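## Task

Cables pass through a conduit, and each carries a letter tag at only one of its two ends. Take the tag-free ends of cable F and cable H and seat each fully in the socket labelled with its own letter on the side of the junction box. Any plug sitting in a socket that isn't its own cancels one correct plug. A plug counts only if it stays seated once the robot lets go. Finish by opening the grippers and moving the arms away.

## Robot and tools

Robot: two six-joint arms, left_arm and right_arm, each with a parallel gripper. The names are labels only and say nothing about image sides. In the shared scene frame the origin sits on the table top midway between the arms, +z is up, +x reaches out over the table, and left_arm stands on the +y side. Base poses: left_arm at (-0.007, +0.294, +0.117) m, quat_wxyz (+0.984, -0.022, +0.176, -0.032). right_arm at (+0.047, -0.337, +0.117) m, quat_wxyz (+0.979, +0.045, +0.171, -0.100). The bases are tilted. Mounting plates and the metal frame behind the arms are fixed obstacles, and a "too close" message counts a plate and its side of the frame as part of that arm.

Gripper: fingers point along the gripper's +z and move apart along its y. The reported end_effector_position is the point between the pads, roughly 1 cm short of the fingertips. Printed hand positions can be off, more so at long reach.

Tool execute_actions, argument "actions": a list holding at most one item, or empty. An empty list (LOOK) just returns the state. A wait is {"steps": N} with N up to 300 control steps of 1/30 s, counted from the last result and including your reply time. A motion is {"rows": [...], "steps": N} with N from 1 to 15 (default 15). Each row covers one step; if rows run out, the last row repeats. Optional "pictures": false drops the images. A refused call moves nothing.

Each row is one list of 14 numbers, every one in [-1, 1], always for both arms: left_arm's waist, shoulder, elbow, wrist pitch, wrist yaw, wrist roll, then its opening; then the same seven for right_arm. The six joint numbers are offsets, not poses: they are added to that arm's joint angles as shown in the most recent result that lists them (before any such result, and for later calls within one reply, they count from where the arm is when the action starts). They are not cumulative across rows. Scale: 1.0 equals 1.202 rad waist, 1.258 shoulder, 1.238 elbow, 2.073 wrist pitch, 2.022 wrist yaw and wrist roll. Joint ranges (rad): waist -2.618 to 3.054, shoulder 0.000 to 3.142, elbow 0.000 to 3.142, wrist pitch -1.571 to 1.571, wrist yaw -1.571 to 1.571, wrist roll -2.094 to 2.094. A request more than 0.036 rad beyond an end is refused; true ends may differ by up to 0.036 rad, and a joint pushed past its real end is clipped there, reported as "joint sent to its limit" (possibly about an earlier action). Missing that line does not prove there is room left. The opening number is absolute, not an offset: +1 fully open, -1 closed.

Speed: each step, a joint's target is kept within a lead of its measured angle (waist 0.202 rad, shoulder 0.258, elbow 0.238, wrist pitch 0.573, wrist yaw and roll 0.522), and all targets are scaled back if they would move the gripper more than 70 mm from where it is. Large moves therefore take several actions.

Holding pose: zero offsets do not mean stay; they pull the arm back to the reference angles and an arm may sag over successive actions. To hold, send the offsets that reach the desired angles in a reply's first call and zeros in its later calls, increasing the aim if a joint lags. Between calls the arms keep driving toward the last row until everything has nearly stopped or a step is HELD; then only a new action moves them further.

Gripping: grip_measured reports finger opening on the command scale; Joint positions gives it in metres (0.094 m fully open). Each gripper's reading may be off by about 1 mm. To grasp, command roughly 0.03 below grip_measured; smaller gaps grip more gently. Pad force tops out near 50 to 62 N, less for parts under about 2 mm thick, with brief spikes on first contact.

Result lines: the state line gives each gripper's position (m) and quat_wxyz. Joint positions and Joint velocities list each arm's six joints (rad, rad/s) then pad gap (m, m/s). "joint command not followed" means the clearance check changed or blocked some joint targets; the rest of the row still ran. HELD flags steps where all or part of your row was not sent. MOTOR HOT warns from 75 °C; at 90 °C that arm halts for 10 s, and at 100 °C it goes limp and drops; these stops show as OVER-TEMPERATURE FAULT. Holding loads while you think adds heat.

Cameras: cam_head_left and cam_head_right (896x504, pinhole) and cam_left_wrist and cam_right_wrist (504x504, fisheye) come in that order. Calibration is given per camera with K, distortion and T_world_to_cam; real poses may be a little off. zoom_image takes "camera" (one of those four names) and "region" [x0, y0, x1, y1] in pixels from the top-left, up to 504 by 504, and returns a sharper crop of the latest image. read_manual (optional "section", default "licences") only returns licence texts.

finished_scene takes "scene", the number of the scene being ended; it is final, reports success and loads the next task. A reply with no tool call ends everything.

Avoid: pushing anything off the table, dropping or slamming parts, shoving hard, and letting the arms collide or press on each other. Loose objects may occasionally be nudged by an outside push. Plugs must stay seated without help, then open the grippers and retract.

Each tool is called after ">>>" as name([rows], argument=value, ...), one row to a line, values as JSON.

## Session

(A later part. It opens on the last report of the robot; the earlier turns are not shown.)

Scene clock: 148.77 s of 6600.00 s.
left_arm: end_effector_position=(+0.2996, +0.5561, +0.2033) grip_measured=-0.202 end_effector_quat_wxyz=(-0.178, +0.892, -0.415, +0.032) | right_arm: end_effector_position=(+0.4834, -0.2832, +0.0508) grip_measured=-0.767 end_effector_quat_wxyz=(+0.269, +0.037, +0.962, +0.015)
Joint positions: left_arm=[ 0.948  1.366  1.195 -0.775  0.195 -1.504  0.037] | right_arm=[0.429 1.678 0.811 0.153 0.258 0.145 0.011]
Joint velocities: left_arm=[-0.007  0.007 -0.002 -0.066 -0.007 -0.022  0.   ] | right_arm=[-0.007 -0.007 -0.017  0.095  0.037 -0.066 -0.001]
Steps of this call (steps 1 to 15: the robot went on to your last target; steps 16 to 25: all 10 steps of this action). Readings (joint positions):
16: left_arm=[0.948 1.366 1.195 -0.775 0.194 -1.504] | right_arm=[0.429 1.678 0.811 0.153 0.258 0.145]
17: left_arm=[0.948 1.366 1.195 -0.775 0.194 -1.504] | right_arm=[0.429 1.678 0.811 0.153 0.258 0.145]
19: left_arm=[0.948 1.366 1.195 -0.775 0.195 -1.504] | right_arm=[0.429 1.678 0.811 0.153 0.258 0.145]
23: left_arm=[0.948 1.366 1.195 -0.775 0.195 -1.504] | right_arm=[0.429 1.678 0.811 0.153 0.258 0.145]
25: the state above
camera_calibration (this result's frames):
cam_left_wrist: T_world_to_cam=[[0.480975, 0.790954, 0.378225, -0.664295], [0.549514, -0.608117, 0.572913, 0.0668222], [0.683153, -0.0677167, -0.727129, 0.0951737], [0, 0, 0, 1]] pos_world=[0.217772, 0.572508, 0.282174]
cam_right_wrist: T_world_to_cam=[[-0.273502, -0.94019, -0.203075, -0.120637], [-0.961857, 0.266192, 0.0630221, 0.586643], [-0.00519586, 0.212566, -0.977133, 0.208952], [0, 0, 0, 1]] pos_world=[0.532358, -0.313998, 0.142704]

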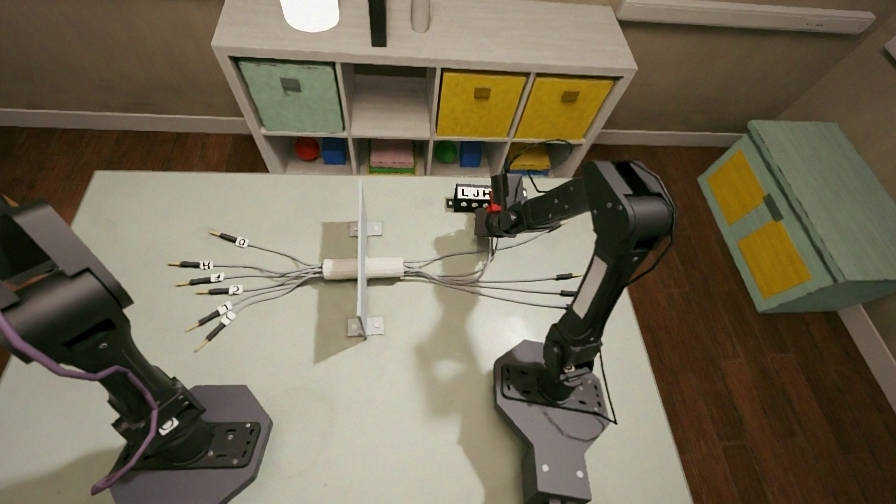

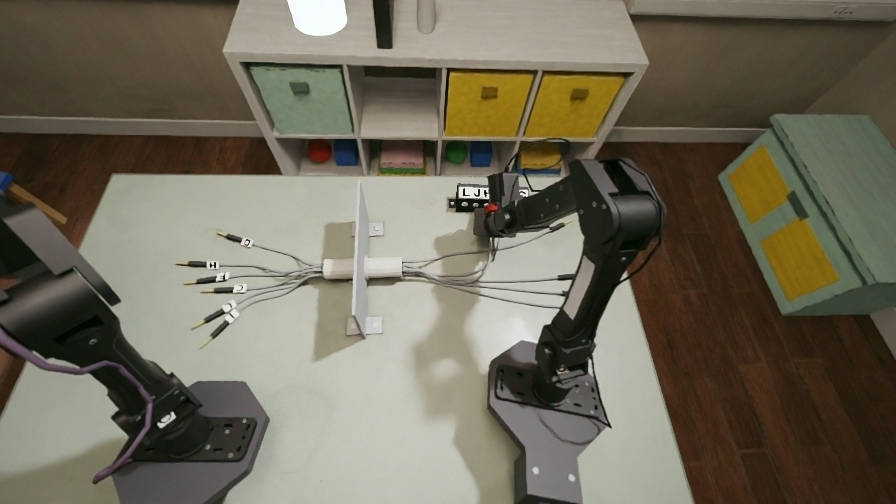

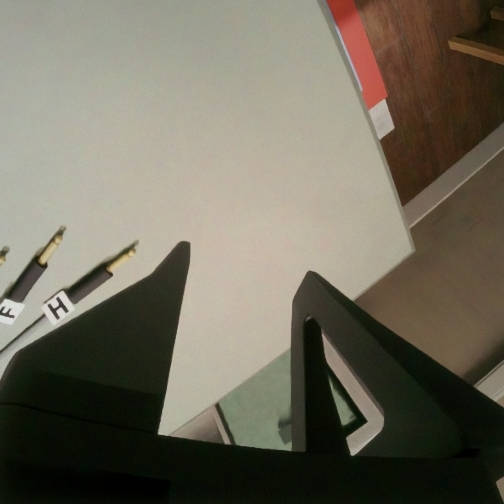

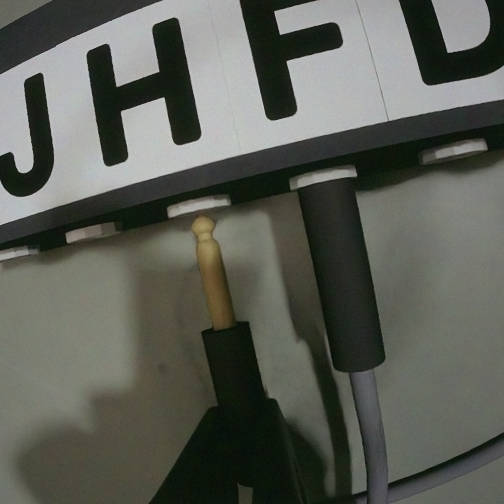

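>>> execute_actions([
  {"rows":[[0,0,0,0,0,0,-0.2,0,0,0,0.02,0,0,-0.83],[0,0,0,0,0,0,-0.2,0,0,0,0.028,0,0,-0.83],[0,0,0,0,0,0,-0.2,0,0,0,0.034,0,0,-0.83]],"steps":10},
])

Scene clock: 149.57 s of 6600.00 s.
left_arm: end_effector_position=(+0.2999, +0.5558, +0.2033) grip_measured=-0.202 end_effector_quat_wxyz=(-0.178, +0.892, -0.415, +0.033) | right_arm: end_effector_position=(+0.4837, -0.2832, +0.0510) grip_measured=-0.767 end_effector_quat_wxyz=(+0.269, +0.037, +0.962, +0.015)
Joint positions: left_arm=[ 0.948  1.366  1.195 -0.775  0.198 -1.504  0.037] | right_arm=[0.429 1.678 0.811 0.154 0.258 0.145 0.011]
Joint velocities: left_arm=[-0.007  0.002 -0.017 -0.081 -0.022 -0.022  0.   ] | right_arm=[ 0.007  0.002 -0.007 -0.066 -0.051 -0.066  0.   ]
Steps of this call (steps 1 to 14: the robot went on to your last target; steps 15 to 24: all 10 steps of this action). Readings (joint positions):
15: left_arm=[0.948 1.366 1.195 -0.775 0.196 -1.504] | right_arm=[0.429 1.678 0.811 0.153 0.258 0.145]
16: left_arm=[0.948 1.366 1.195 -0.775 0.197 -1.504] | right_arm=[0.429 1.678 0.811 0.154 0.258 0.145]
18: left_arm=[0.948 1.366 1.195 -0.775 0.197 -1.504] | right_arm=[0.429 1.678 0.811 0.154 0.258 0.145]
22: left_arm=[0.948 1.366 1.195 -0.775 0.198 -1.504] | right_arm=[0.429 1.678 0.811 0.154 0.258 0.145]
24: the state above
camera_calibration (this result's frames):
cam_left_wrist: T_world_to_cam=[[0.481054, 0.791159, 0.377696, -0.664223], [0.548184, -0.60766, 0.574668, 0.0662921], [0.684165, -0.0693995, -0.726018, 0.095345], [0, 0, 0, 1]] pos_world=[0.217955, 0.572407, 0.282001]
cam_right_wrist: T_world_to_cam=[[-0.27348, -0.94005, -0.203751, -0.120426], [-0.961871, 0.266457, 0.0616875, 0.587078], [-0.00369843, 0.212852, -0.977077, 0.208489], [0, 0, 0, 1]] pos_world=[0.53253, -0.314015, 0.142958]

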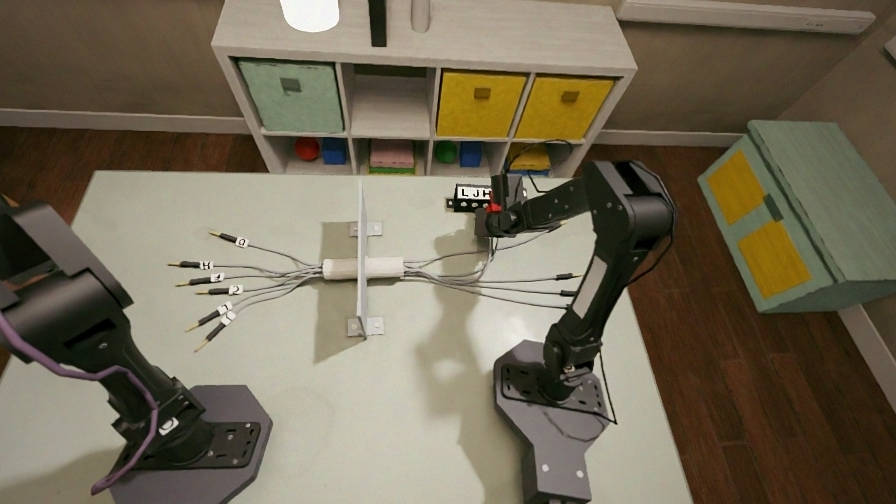

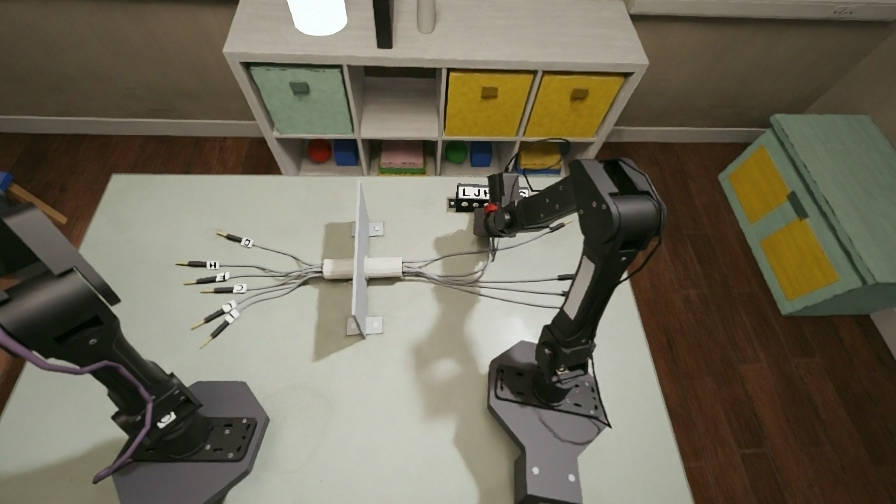

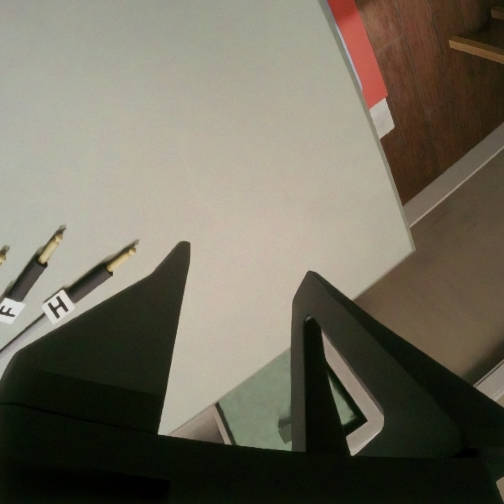

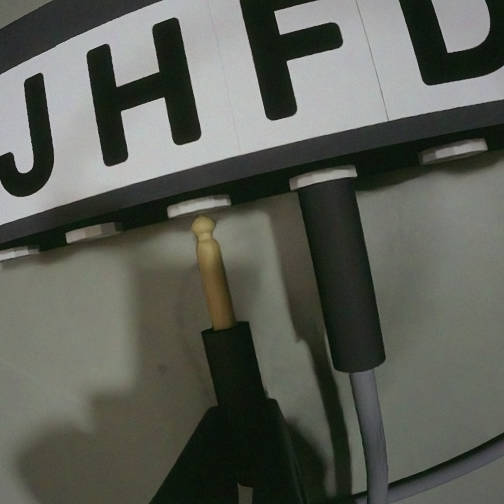

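>>> execute_actions([
  {"rows":[[0,0,0,0,0,0,-0.2,0,-0.02,0,0.03,0,0,-0.83],[0,0,0,0,0,0,-0.2,0,-0.03,0,0.03,0,0,-0.83],[0,0,0,0,0,0,-0.2,0,-0.036,0,0.03,0,0,-0.83]],"steps":10},
])

Scene clock: 150.93 s of 6600.00 s.
left_arm: end_effector_position=(+0.3001, +0.5556, +0.2033) grip_measured=-0.202 end_effector_quat_wxyz=(-0.178, +0.892, -0.415, +0.034) | right_arm: end_effector_position=(+0.4837, -0.2832, +0.0510) grip_measured=-0.767 end_effector_quat_wxyz=(+0.269, +0.037, +0.962, +0.015)
Joint positions: left_arm=[ 0.948  1.366  1.195 -0.775  0.2   -1.504  0.037] | right_arm=[0.429 1.678 0.811 0.154 0.258 0.145 0.011]
Joint velocities: left_arm=[-0.017 -0.002  0.002  0.022  0.022 -0.022 -0.001] | right_arm=[ 0.002 -0.012 -0.007 -0.007  0.007 -0.022 -0.001]
Steps of this call (steps 1 to 15: the robot went on to your last target; steps 16 to 31: nothing new was sent; steps 32 to 41: all 10 steps of this action). Readings (joint positions):
32: left_arm=[0.948 1.366 1.195 -0.775 0.198 -1.504] | right_arm=[0.429 1.678 0.811 0.154 0.258 0.145]
33: left_arm=[0.948 1.366 1.195 -0.775 0.198 -1.504] | right_arm=[0.429 1.678 0.811 0.154 0.258 0.145]
35: left_arm=[0.948 1.366 1.195 -0.775 0.199 -1.504] | right_arm=[0.429 1.678 0.811 0.154 0.258 0.145]
39: left_arm=[0.948 1.366 1.195 -0.775 0.200 -1.504] | right_arm=[0.429 1.678 0.811 0.154 0.258 0.145]
41: the state above
camera_calibration (this result's frames):
cam_left_wrist: T_world_to_cam=[[0.481133, 0.791364, 0.377166, -0.664151], [0.546853, -0.607199, 0.576421, 0.0657617], [0.685174, -0.0710813, -0.724903, 0.095515], [0, 0, 0, 1]] pos_world=[0.218139, 0.572305, 0.281828]
cam_right_wrist: T_world_to_cam=[[-0.27348, -0.94005, -0.203751, -0.120426], [-0.961871, 0.266457, 0.0616875, 0.587078], [-0.00369843, 0.212852, -0.977077, 0.208489], [0, 0, 0, 1]] pos_world=[0.53253, -0.314015, 0.142958]

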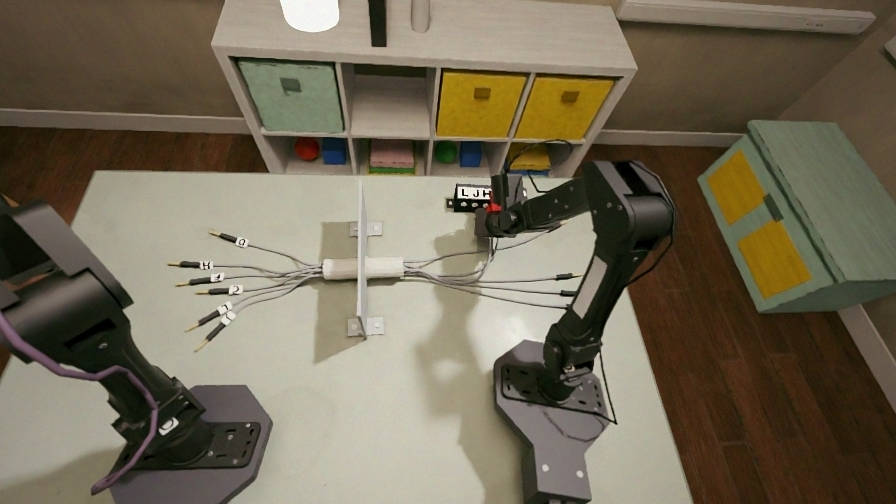

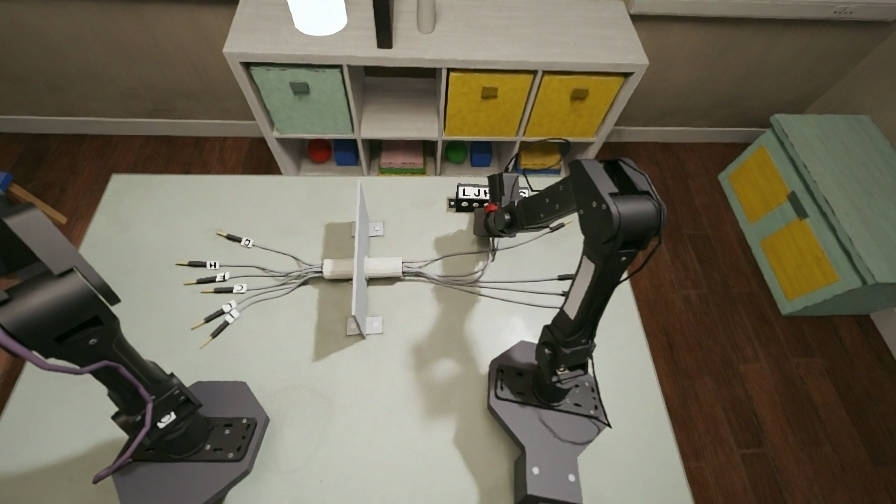

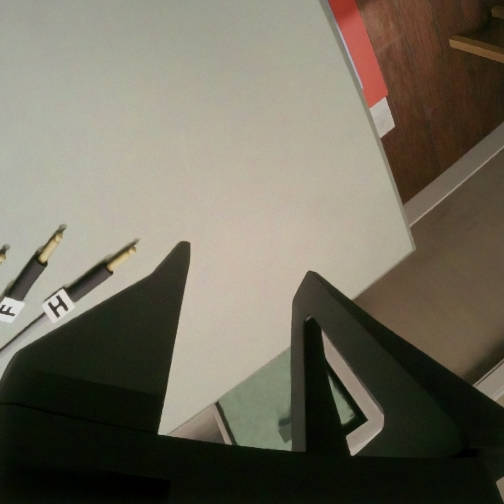

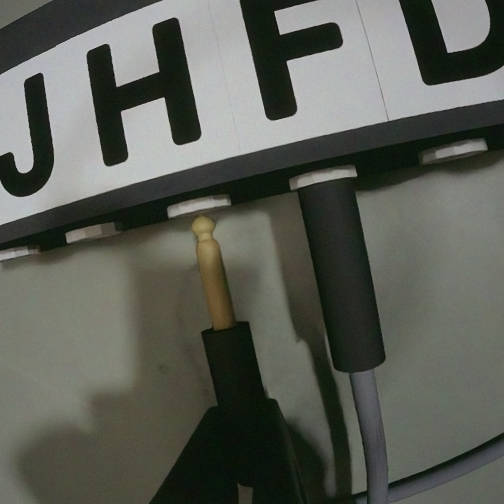

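>>> execute_actions([
  {"rows":[[0,0,0,0,0,0,-0.2,0,-0.036,0,0.03,0,0,-0.83],[0,0,0,0,0,0,-0.2,0,-0.043,0,0.03,0,0,-0.83],[0,0,0,0,0,0,-0.2,0,-0.05,0,0.03,0,0,-0.83]],"steps":10},
])

Scene clock: 151.87 s of 6600.00 s.
left_arm: end_effector_position=(+0.3004, +0.5553, +0.2033) grip_measured=-0.202 end_effector_quat_wxyz=(-0.177, +0.892, -0.415, +0.035) | right_arm: end_effector_position=(+0.4839, -0.2835, +0.0555) grip_measured=-0.767 end_effector_quat_wxyz=(+0.271, +0.037, +0.962, +0.017)
Joint positions: left_arm=[ 0.948  1.366  1.195 -0.775  0.202 -1.504  0.037] | right_arm=[0.429 1.662 0.811 0.142 0.255 0.145 0.011]
Joint velocities: left_arm=[-0.002 -0.022  0.007  0.066 -0.007  0.022 -0.001] | right_arm=[ 0.002 -0.012  0.007  0.037  0.051  0.007  0.   ]
Steps of this call (steps 1 to 15: the robot went on to your last target; steps 16 to 18: nothing new was sent; steps 19 to 28: all 10 steps of this action). Readings (joint positions):
19: left_arm=[0.948 1.366 1.195 -0.775 0.200 -1.504] | right_arm=[0.429 1.678 0.811 0.154 0.258 0.145]
20: left_arm=[0.948 1.366 1.195 -0.775 0.201 -1.504] | right_arm=[0.429 1.677 0.811 0.154 0.258 0.145]
22: left_arm=[0.948 1.366 1.195 -0.775 0.201 -1.504] | right_arm=[0.429 1.671 0.811 0.150 0.257 0.145]
26: left_arm=[0.948 1.366 1.195 -0.775 0.202 -1.504] | right_arm=[0.429 1.662 0.811 0.142 0.256 0.145]
28: the state above
camera_calibration (this result's frames):
cam_left_wrist: T_world_to_cam=[[0.4812, 0.791534, 0.376724, -0.664091], [0.545741, -0.606812, 0.57788, 0.0653194], [0.686012, -0.0724822, -0.723971, 0.0956558], [0, 0, 0, 1]] pos_world=[0.218292, 0.57222, 0.281684]
cam_right_wrist: T_world_to_cam=[[-0.271963, -0.939598, -0.207827, -0.120111], [-0.962307, 0.265435, 0.0592321, 0.587173], [-0.000489811, 0.216102, -0.976371, 0.212268], [0, 0, 0, 1]] pos_world=[0.532479, -0.314584, 0.147511]

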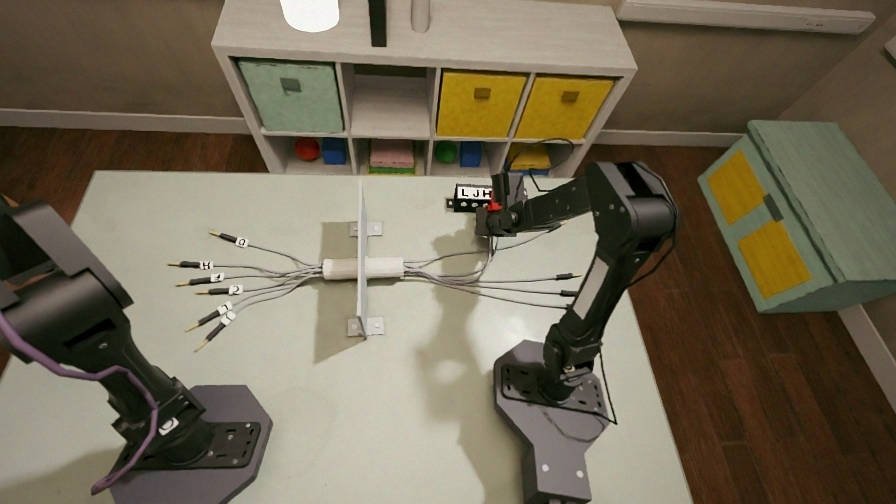

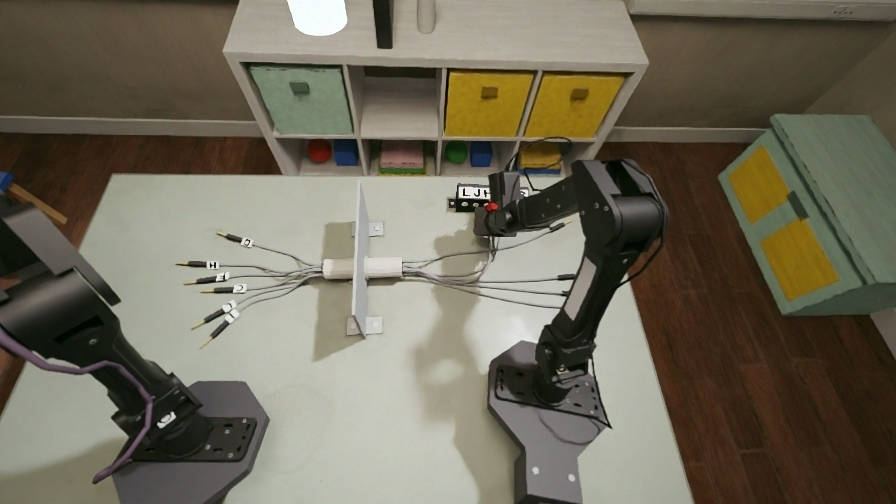

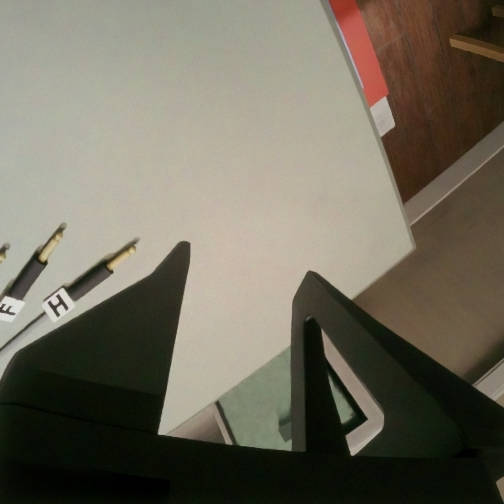

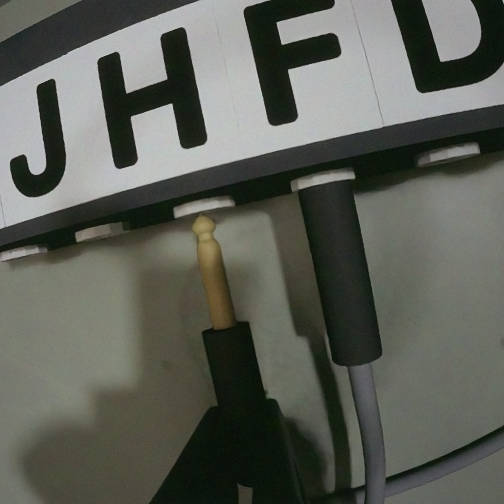

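>>> execute_actions([
  {"rows":[[0,0,0,0,0,0,-0.2,0,0,0.025,0.04,0,0,-0.83],[0,0,0,0,0,0,-0.2,0,0.008,0.035,0.045,0,0,-0.83],[0,0,0,0,0,0,-0.2,0,0.016,0.045,0.045,0,0,-0.83],[0,0,0,0,0,0,-0.2,0,0.024,0.052,0.045,0,0,-0.83]],"steps":12},
])

Scene clock: 153.03 s of 6600.00 s.
left_arm: end_effector_position=(+0.3007, +0.5550, +0.2032) grip_measured=-0.202 end_effector_quat_wxyz=(-0.177, +0.892, -0.415, +0.036) | right_arm: end_effector_position=(+0.4865, -0.2812, +0.0489) grip_measured=-0.767 end_effector_quat_wxyz=(+0.268, +0.036, +0.963, +0.017)
Joint positions: left_arm=[ 0.948  1.366  1.195 -0.775  0.204 -1.504  0.037] | right_arm=[0.429 1.694 0.826 0.151 0.253 0.145 0.011]
Joint velocities: left_arm=[-0.012 -0.002  0.022 -0.11  -0.022 -0.007 -0.   ] | right_arm=[-0.002  0.012  0.002 -0.125 -0.037 -0.007 -0.   ]
Steps of this call (steps 1 to 15: the robot went on to your last target; steps 16 to 23: nothing new was sent; steps 24 to 35: all 12 steps of this action). Readings (joint positions):
24: left_arm=[0.948 1.366 1.195 -0.775 0.203 -1.504] | right_arm=[0.429 1.662 0.811 0.142 0.255 0.145]
25: left_arm=[0.948 1.366 1.195 -0.775 0.203 -1.504] | right_arm=[0.429 1.663 0.811 0.142 0.255 0.145]
27: left_arm=[0.948 1.366 1.195 -0.775 0.203 -1.504] | right_arm=[0.429 1.670 0.813 0.145 0.255 0.145]
31: left_arm=[0.948 1.366 1.195 -0.775 0.204 -1.504] | right_arm=[0.429 1.693 0.826 0.151 0.254 0.145]
35: the state above
camera_calibration (this result's frames):
cam_left_wrist: T_world_to_cam=[[0.481281, 0.791736, 0.376194, -0.664019], [0.544406, -0.606344, 0.579628, 0.0647884], [0.687016, -0.0741623, -0.722848, 0.0958236], [0, 0, 0, 1]] pos_world=[0.218476, 0.572118, 0.281512]
cam_right_wrist: T_world_to_cam=[[-0.271009, -0.940183, -0.206421, -0.119345], [-0.962544, 0.262911, 0.0662383, 0.588557], [-0.00800576, 0.21664, -0.976219, 0.209162], [0, 0, 0, 1]] pos_world=[0.535843, -0.312257, 0.140568]

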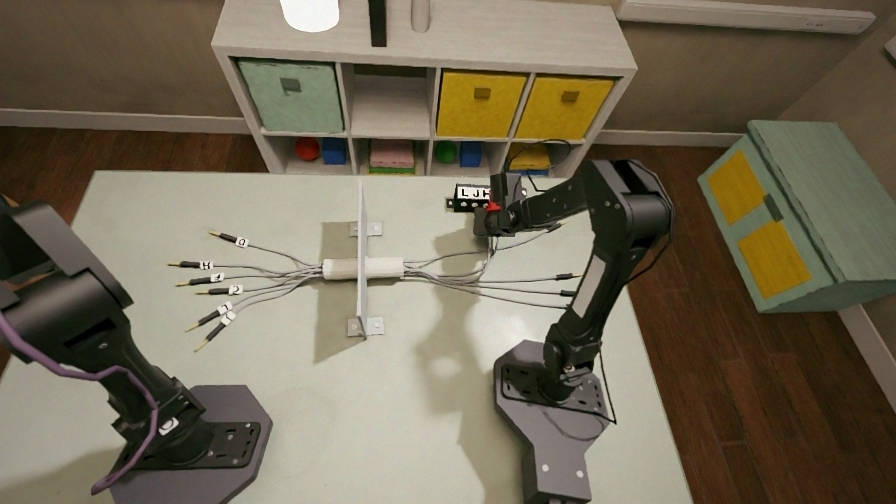

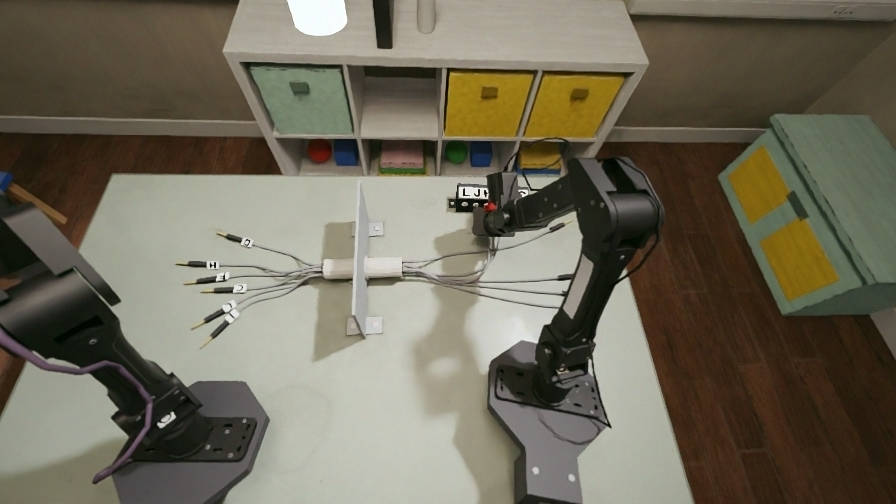

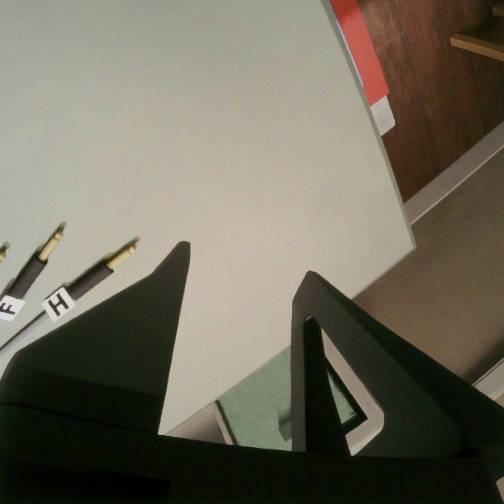

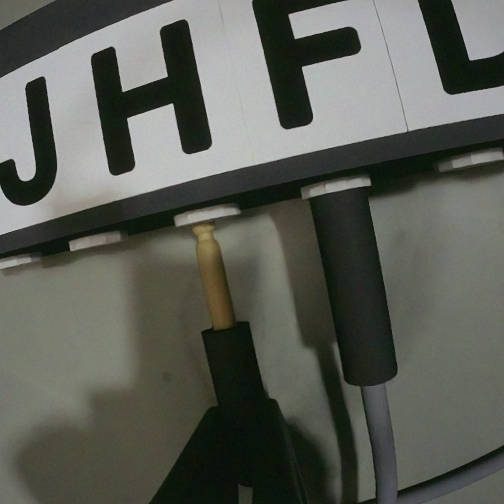

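>>> execute_actions([
  {"rows":[[0,0,0,0,0,0,-0.2,0,-0.03,0.03,0.05,0,0,-0.83],[0,0,0,0,0,0,-0.2,0,-0.04,0.045,0.05,0,0,-0.83],[0,0,0,0,0,0,-0.2,0,-0.045,0.06,0.05,0,0,-0.83]],"steps":12},
])

Scene clock: 154.30 s of 6600.00 s.
left_arm: end_effector_position=(+0.3010, +0.5547, +0.2032) grip_measured=-0.202 end_effector_quat_wxyz=(-0.176, +0.891, -0.416, +0.037) | right_arm: end_effector_position=(+0.4875, -0.2814, +0.0508) grip_measured=-0.767 end_effector_quat_wxyz=(+0.265, +0.035, +0.964, +0.017)
Joint positions: left_arm=[ 0.948  1.366  1.195 -0.775  0.206 -1.504  0.037] | right_arm=[0.429 1.69  0.838 0.13  0.253 0.145 0.011]
Joint velocities: left_arm=[-0.007  0.007 -0.002 -0.022  0.051  0.081  0.   ] | right_arm=[ 0.012 -0.007 -0.002  0.022  0.007 -0.007  0.001]
Steps of this call (steps 1 to 15: the robot went on to your last target; steps 16 to 26: nothing new was sent; steps 27 to 38: all 12 steps of this action). Readings (joint positions):
27: left_arm=[0.948 1.366 1.195 -0.775 0.205 -1.504] | right_arm=[0.429 1.694 0.826 0.152 0.253 0.145]
28: left_arm=[0.948 1.366 1.195 -0.775 0.205 -1.504] | right_arm=[0.429 1.694 0.826 0.152 0.253 0.145]
30: left_arm=[0.948 1.366 1.195 -0.775 0.206 -1.504] | right_arm=[0.429 1.692 0.832 0.144 0.253 0.145]
34: left_arm=[0.948 1.366 1.195 -0.775 0.206 -1.504] | right_arm=[0.429 1.690 0.837 0.132 0.253 0.145]
38: the state above
camera_calibration (this result's frames):
cam_left_wrist: T_world_to_cam=[[0.481364, 0.791938, 0.375663, -0.663946], [0.543068, -0.605873, 0.581374, 0.064257], [0.688016, -0.0758415, -0.721721, 0.0959903], [0, 0, 0, 1]] pos_world=[0.218661, 0.572016, 0.281341]
cam_right_wrist: T_world_to_cam=[[-0.270929, -0.940728, -0.20403, -0.119133], [-0.962497, 0.261648, 0.0716957, 0.588706], [-0.0140622, 0.215802, -0.976336, 0.213805], [0, 0, 0, 1]] pos_world=[0.537357, -0.312245, 0.142231]

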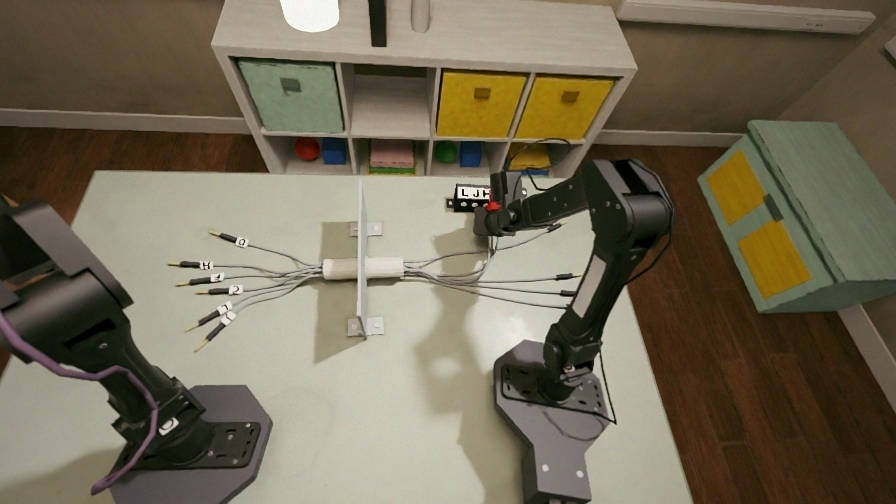

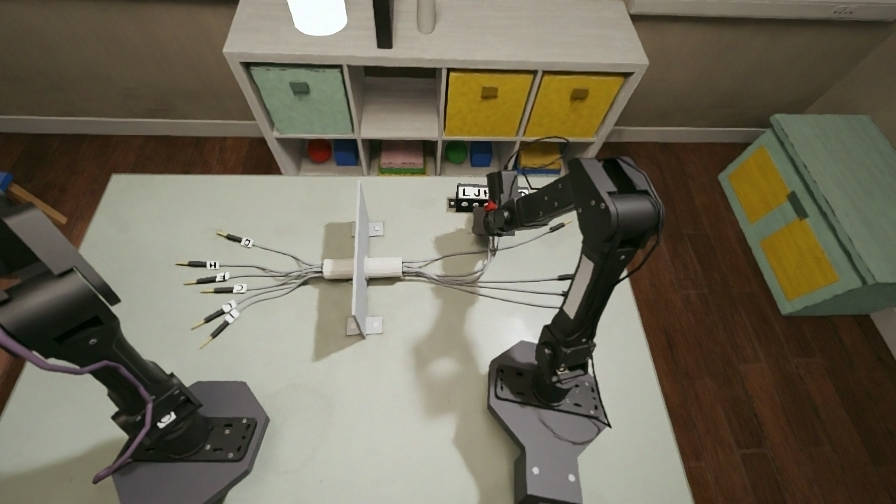

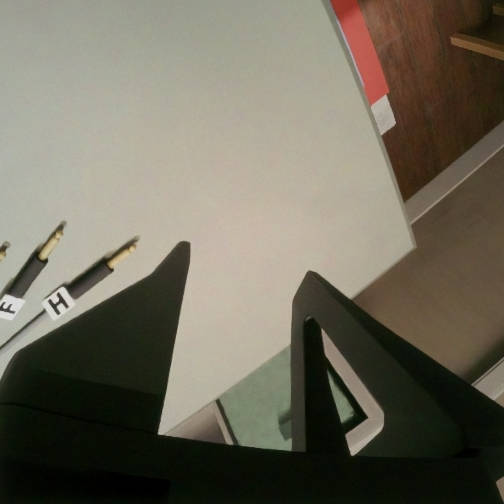

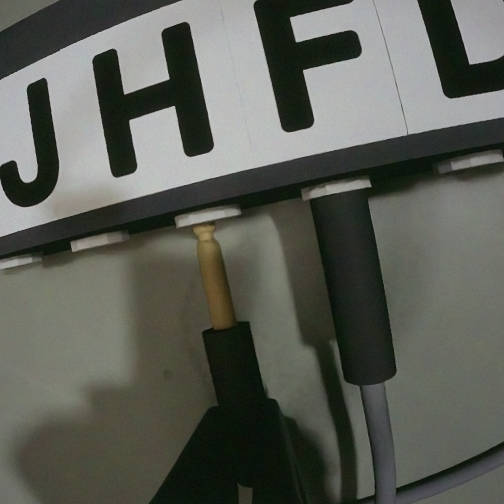

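>>> execute_actions([
  {"rows":[[0,0,0,0,0,0,-0.2,0,-0.03,-0.02,0.04,0,0,-0.83],[0,0,0,0,0,0,-0.2,0,-0.04,-0.02,0.04,0.005,0,-0.83],[0,0,0,0,0,0,-0.2,0,-0.048,0,0.04,0.01,0,-0.83]],"steps":12},
])

Scene clock: 155.33 s of 6600.00 s.
left_arm: end_effector_position=(+0.3012, +0.5545, +0.2032) grip_measured=-0.202 end_effector_quat_wxyz=(-0.176, +0.891, -0.416, +0.038) | right_arm: end_effector_position=(+0.4866, -0.2816, +0.0518) grip_measured=-0.767 end_effector_quat_wxyz=(+0.267, +0.036, +0.963, +0.018)
Joint positions: left_arm=[ 0.948  1.366  1.195 -0.775  0.208 -1.504  0.037] | right_arm=[0.429 1.684 0.828 0.139 0.252 0.145 0.011]
Joint velocities: left_arm=[ 0.007 -0.012  0.022 -0.051 -0.051  0.051 -0.001] | right_arm=[ 0.012 -0.022 -0.022  0.037 -0.066 -0.095 -0.   ]
Steps of this call (steps 1 to 15: the robot went on to your last target; steps 16 to 19: nothing new was sent; steps 20 to 31: all 12 steps of this action). Readings (joint positions):
20: left_arm=[0.948 1.366 1.195 -0.775 0.207 -1.504] | right_arm=[0.429 1.690 0.834 0.130 0.253 0.145]
21: left_arm=[0.948 1.366 1.195 -0.775 0.207 -1.504] | right_arm=[0.429 1.689 0.829 0.138 0.253 0.145]
23: left_arm=[0.948 1.366 1.195 -0.775 0.208 -1.504] | right_arm=[0.429 1.685 0.828 0.140 0.253 0.145]
27: left_arm=[0.948 1.366 1.195 -0.775 0.208 -1.504] | right_arm=[0.429 1.684 0.828 0.139 0.252 0.145]
31: the state above
camera_calibration (this result's frames):
cam_left_wrist: T_world_to_cam=[[0.481433, 0.792106, 0.375221, -0.663885], [0.541951, -0.605477, 0.582826, 0.0638139], [0.688848, -0.0772401, -0.720779, 0.0961282], [0, 0, 0, 1]] pos_world=[0.218814, 0.57193, 0.281198]
cam_right_wrist: T_world_to_cam=[[-0.270469, -0.940141, -0.207319, -0.119273], [-0.962694, 0.262278, 0.0665682, 0.588402], [-0.00820833, 0.217589, -0.976006, 0.212433], [0, 0, 0, 1]] pos_world=[0.535935, -0.312681, 0.14344]

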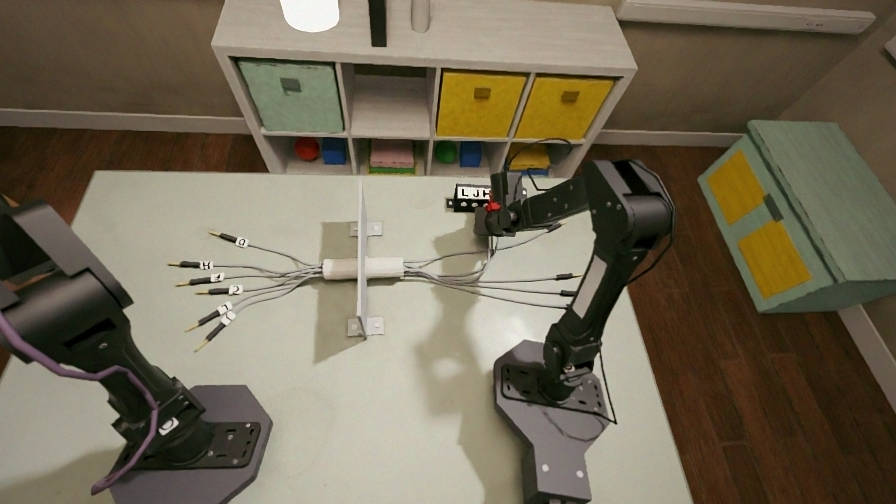

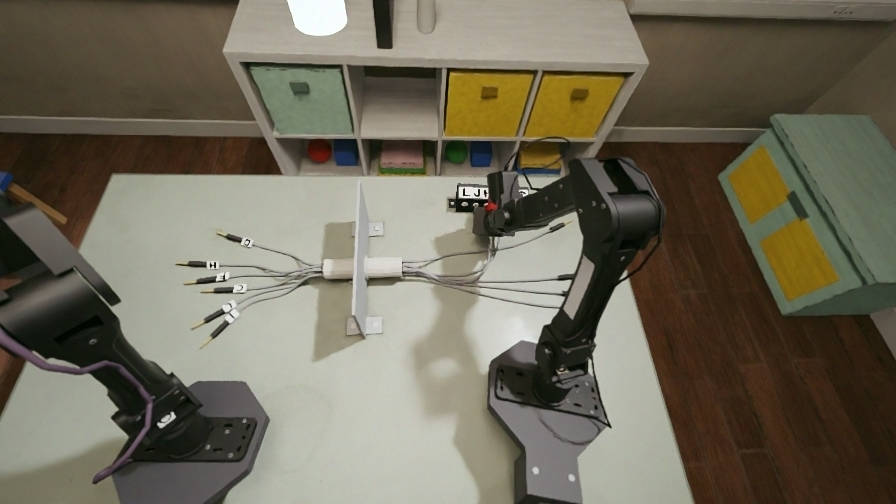

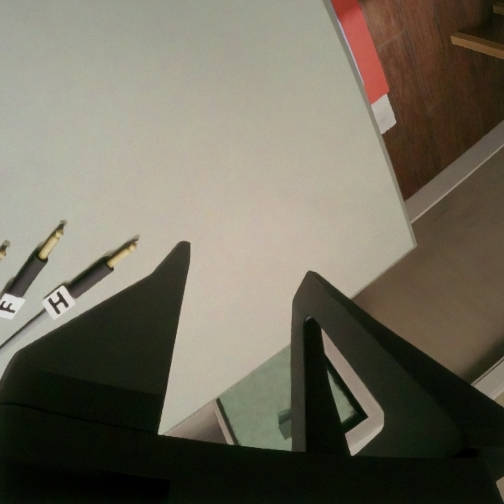

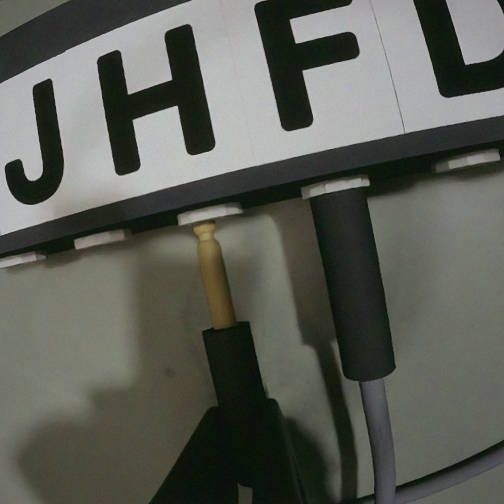

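>>> execute_actions([
  {"rows":[[0,0,0,0,0,0,-0.2,-0.01,-0.03,0.05,0.08,0.01,0,-0.83],[0,0,0,0,0,0,-0.2,-0.01,-0.03,0.075,0.1,0.01,0,-0.83],[0,0,0,0,0,0,-0.2,-0.01,-0.03,0.1,0.12,0.01,0,-0.83]],"steps":15},
])

Scene clock: 156.90 s of 6600.00 s.
left_arm: end_effector_position=(+0.3015, +0.5542, +0.2032) grip_measured=-0.202 end_effector_quat_wxyz=(-0.176, +0.891, -0.416, +0.039) | right_arm: end_effector_position=(+0.4884, -0.2812, +0.0533) grip_measured=-0.767 end_effector_quat_wxyz=(+0.266, +0.035, +0.963, +0.018)
Joint positions: left_arm=[ 0.948  1.366  1.195 -0.775  0.211 -1.504  0.037] | right_arm=[0.429 1.684 0.841 0.122 0.25  0.145 0.011]
Joint velocities: left_arm=[ 0.007 -0.002  0.012 -0.022 -0.081 -0.007 -0.   ] | right_arm=[ 0.002 -0.017  0.017  0.007  0.037  0.007 -0.001]
Steps of this call (steps 1 to 15: the robot went on to your last target; steps 16 to 32: nothing new was sent; steps 33 to 47: all 15 steps of this action). Readings (joint positions):
33: left_arm=[0.948 1.366 1.195 -0.775 0.209 -1.504] | right_arm=[0.429 1.684 0.828 0.143 0.252 0.145]
34: left_arm=[0.948 1.366 1.195 -0.775 0.209 -1.504] | right_arm=[0.429 1.684 0.830 0.144 0.250 0.145]
36: left_arm=[0.948 1.366 1.195 -0.775 0.210 -1.504] | right_arm=[0.429 1.684 0.834 0.137 0.250 0.145]
40: left_arm=[0.948 1.366 1.195 -0.775 0.210 -1.504] | right_arm=[0.429 1.684 0.839 0.127 0.250 0.145]
47: the state above
camera_calibration (this result's frames):
cam_left_wrist: T_world_to_cam=[[0.481517, 0.792306, 0.37469, -0.663812], [0.540609, -0.604999, 0.584567, 0.0632819], [0.689843, -0.0789175, -0.719645, 0.0962926], [0, 0, 0, 1]] pos_world=[0.218999, 0.571827, 0.281028]
cam_right_wrist: T_world_to_cam=[[-0.269642, -0.940418, -0.207139, -0.118594], [-0.962882, 0.260563, 0.0704612, 0.589326], [-0.0122901, 0.21845, -0.975771, 0.216037], [0, 0, 0, 1]] pos_world=[0.538128, -0.312278, 0.144712]

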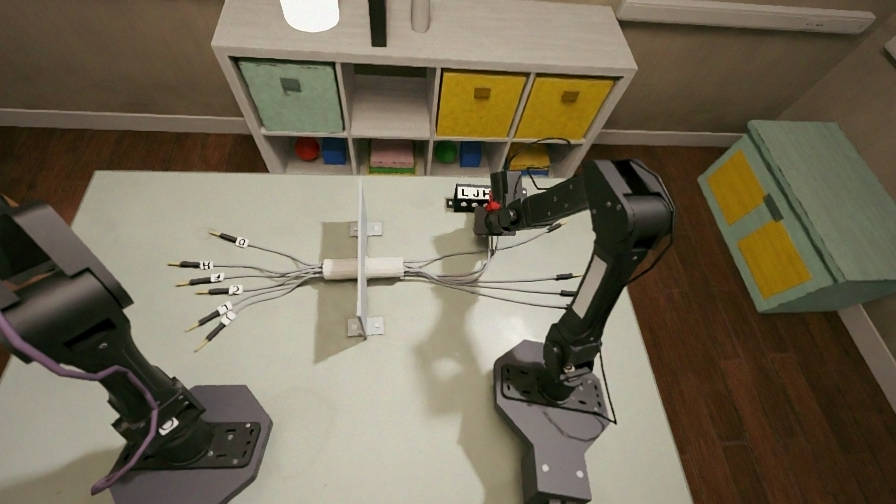

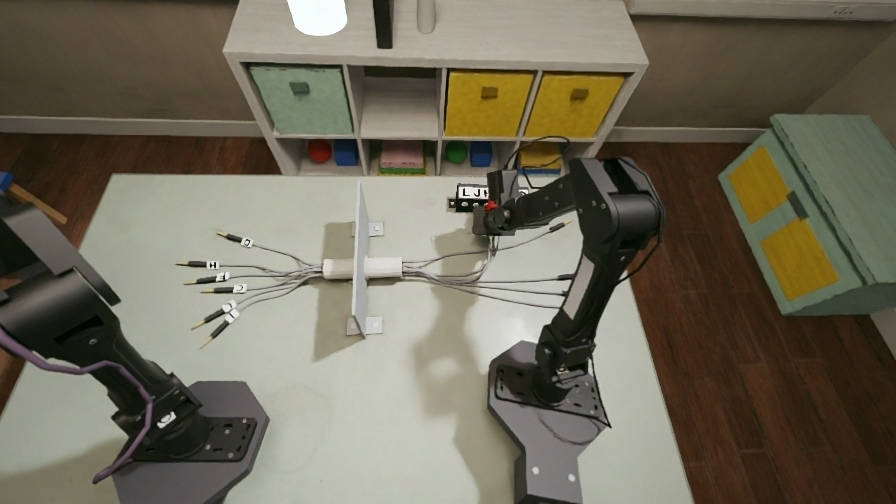

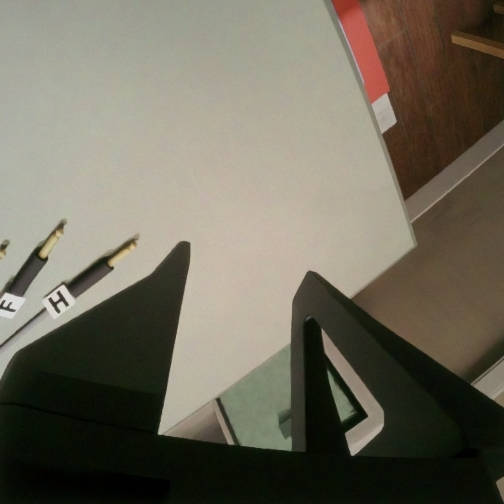

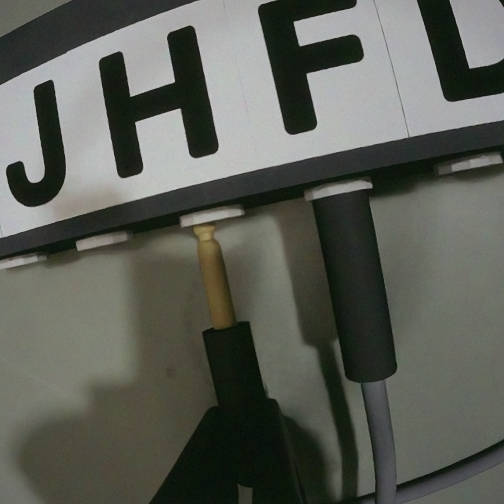

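>>> execute_actions([
  {"rows":[[0,0,0,0,0,0,-0.2,0,-0.03,-0.015,0.045,0,0,-0.83],[0,0,0,0,0,0,-0.2,0,-0.04,-0.02,0.045,0,0,-0.83],[0,0,0,0,0,0,-0.2,-0.005,-0.04,-0.02,0.045,0,0,-0.83],[0,0,0,0,0,0,-0.2,-0.01,-0.04,-0.02,0.045,0,0,-0.83],[0,0,0,0,0,0,-0.2,-0.014,-0.04,-0.02,0.045,0,0,-0.83]],"steps":14},
])

Scene clock: 158.10 s of 6600.00 s.
left_arm: end_effector_position=(+0.3017, +0.5540, +0.2032) grip_measured=-0.202 end_effector_quat_wxyz=(-0.175, +0.891, -0.416, +0.040) | right_arm: end_effector_position=(+0.4854, -0.2807, +0.0519) grip_measured=-0.767 end_effector_quat_wxyz=(+0.268, +0.035, +0.963, +0.024)
Joint positions: left_arm=[ 0.948  1.366  1.195 -0.775  0.213 -1.504  0.037] | right_arm=[0.427 1.679 0.821 0.143 0.239 0.145 0.011]
Joint velocities: left_arm=[-0.002 -0.002 -0.017 -0.007  0.037 -0.095 -0.002] | right_arm=[-0.002 -0.007  0.017 -0.007  0.007  0.037 -0.001]
Steps of this call (steps 1 to 15: the robot went on to your last target; steps 16 to 22: nothing new was sent; steps 23 to 36: all 14 steps of this action). Readings (joint positions):
23: left_arm=[0.948 1.366 1.195 -0.775 0.211 -1.504] | right_arm=[0.429 1.684 0.838 0.120 0.249 0.145]
24: left_arm=[0.948 1.366 1.195 -0.775 0.211 -1.504] | right_arm=[0.429 1.683 0.832 0.126 0.247 0.145]
26: left_arm=[0.948 1.366 1.195 -0.775 0.212 -1.504] | right_arm=[0.429 1.681 0.825 0.137 0.246 0.145]
30: left_arm=[0.948 1.366 1.195 -0.775 0.213 -1.504] | right_arm=[0.427 1.679 0.822 0.142 0.241 0.145]
36: the state above
camera_calibration (this result's frames):
cam_left_wrist: T_world_to_cam=[[0.481587, 0.792472, 0.374248, -0.66375], [0.53949, -0.604597, 0.586015, 0.0628383], [0.69067, -0.0803146, -0.718697, 0.0964287], [0, 0, 0, 1]] pos_world=[0.219153, 0.57174, 0.280886]
cam_right_wrist: T_world_to_cam=[[-0.26655, -0.938908, -0.217721, -0.11971], [-0.963784, 0.25766, 0.0687886, 0.58615], [-0.00848818, 0.228171, -0.973584, 0.215239], [0, 0, 0, 1]] pos_world=[0.53484, -0.312535, 0.14317]

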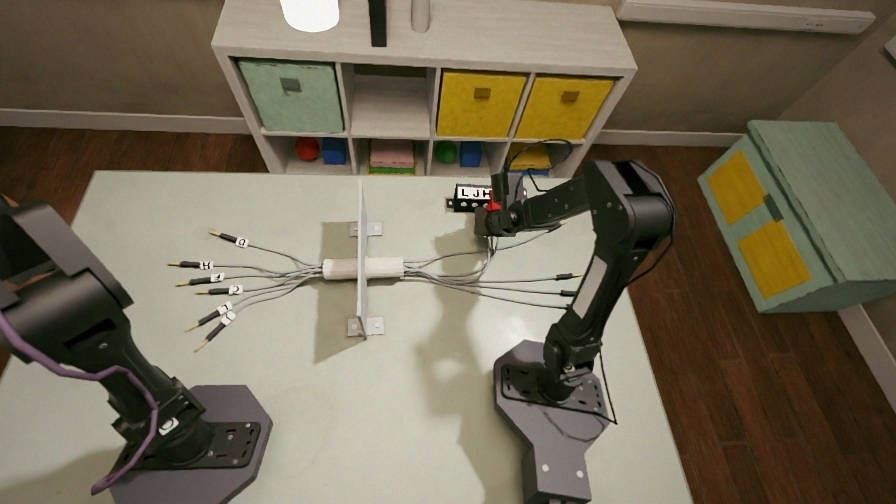

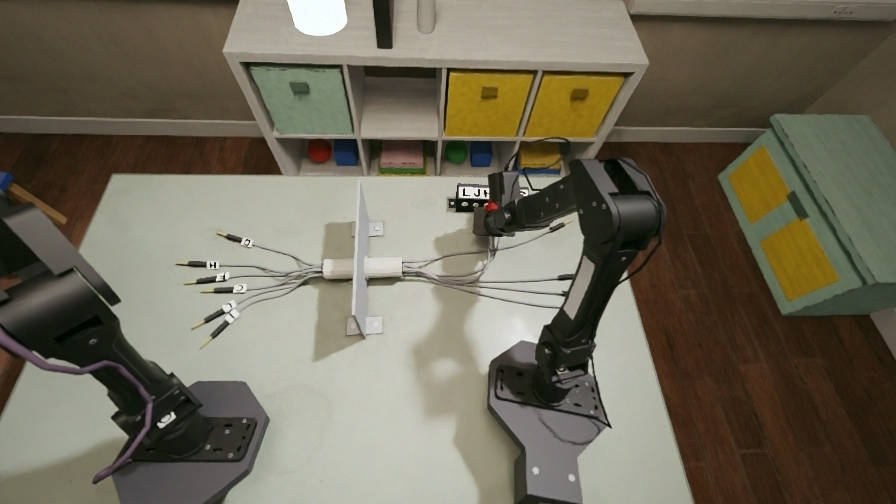

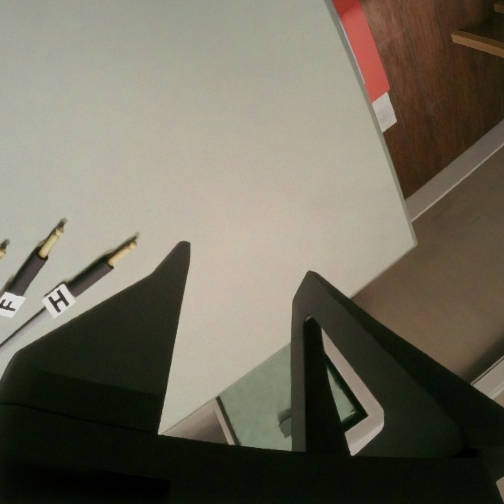

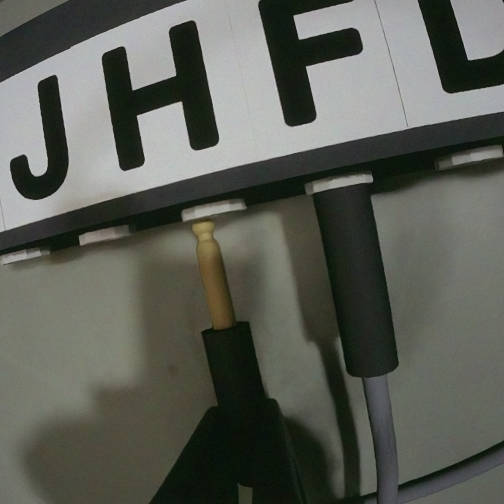

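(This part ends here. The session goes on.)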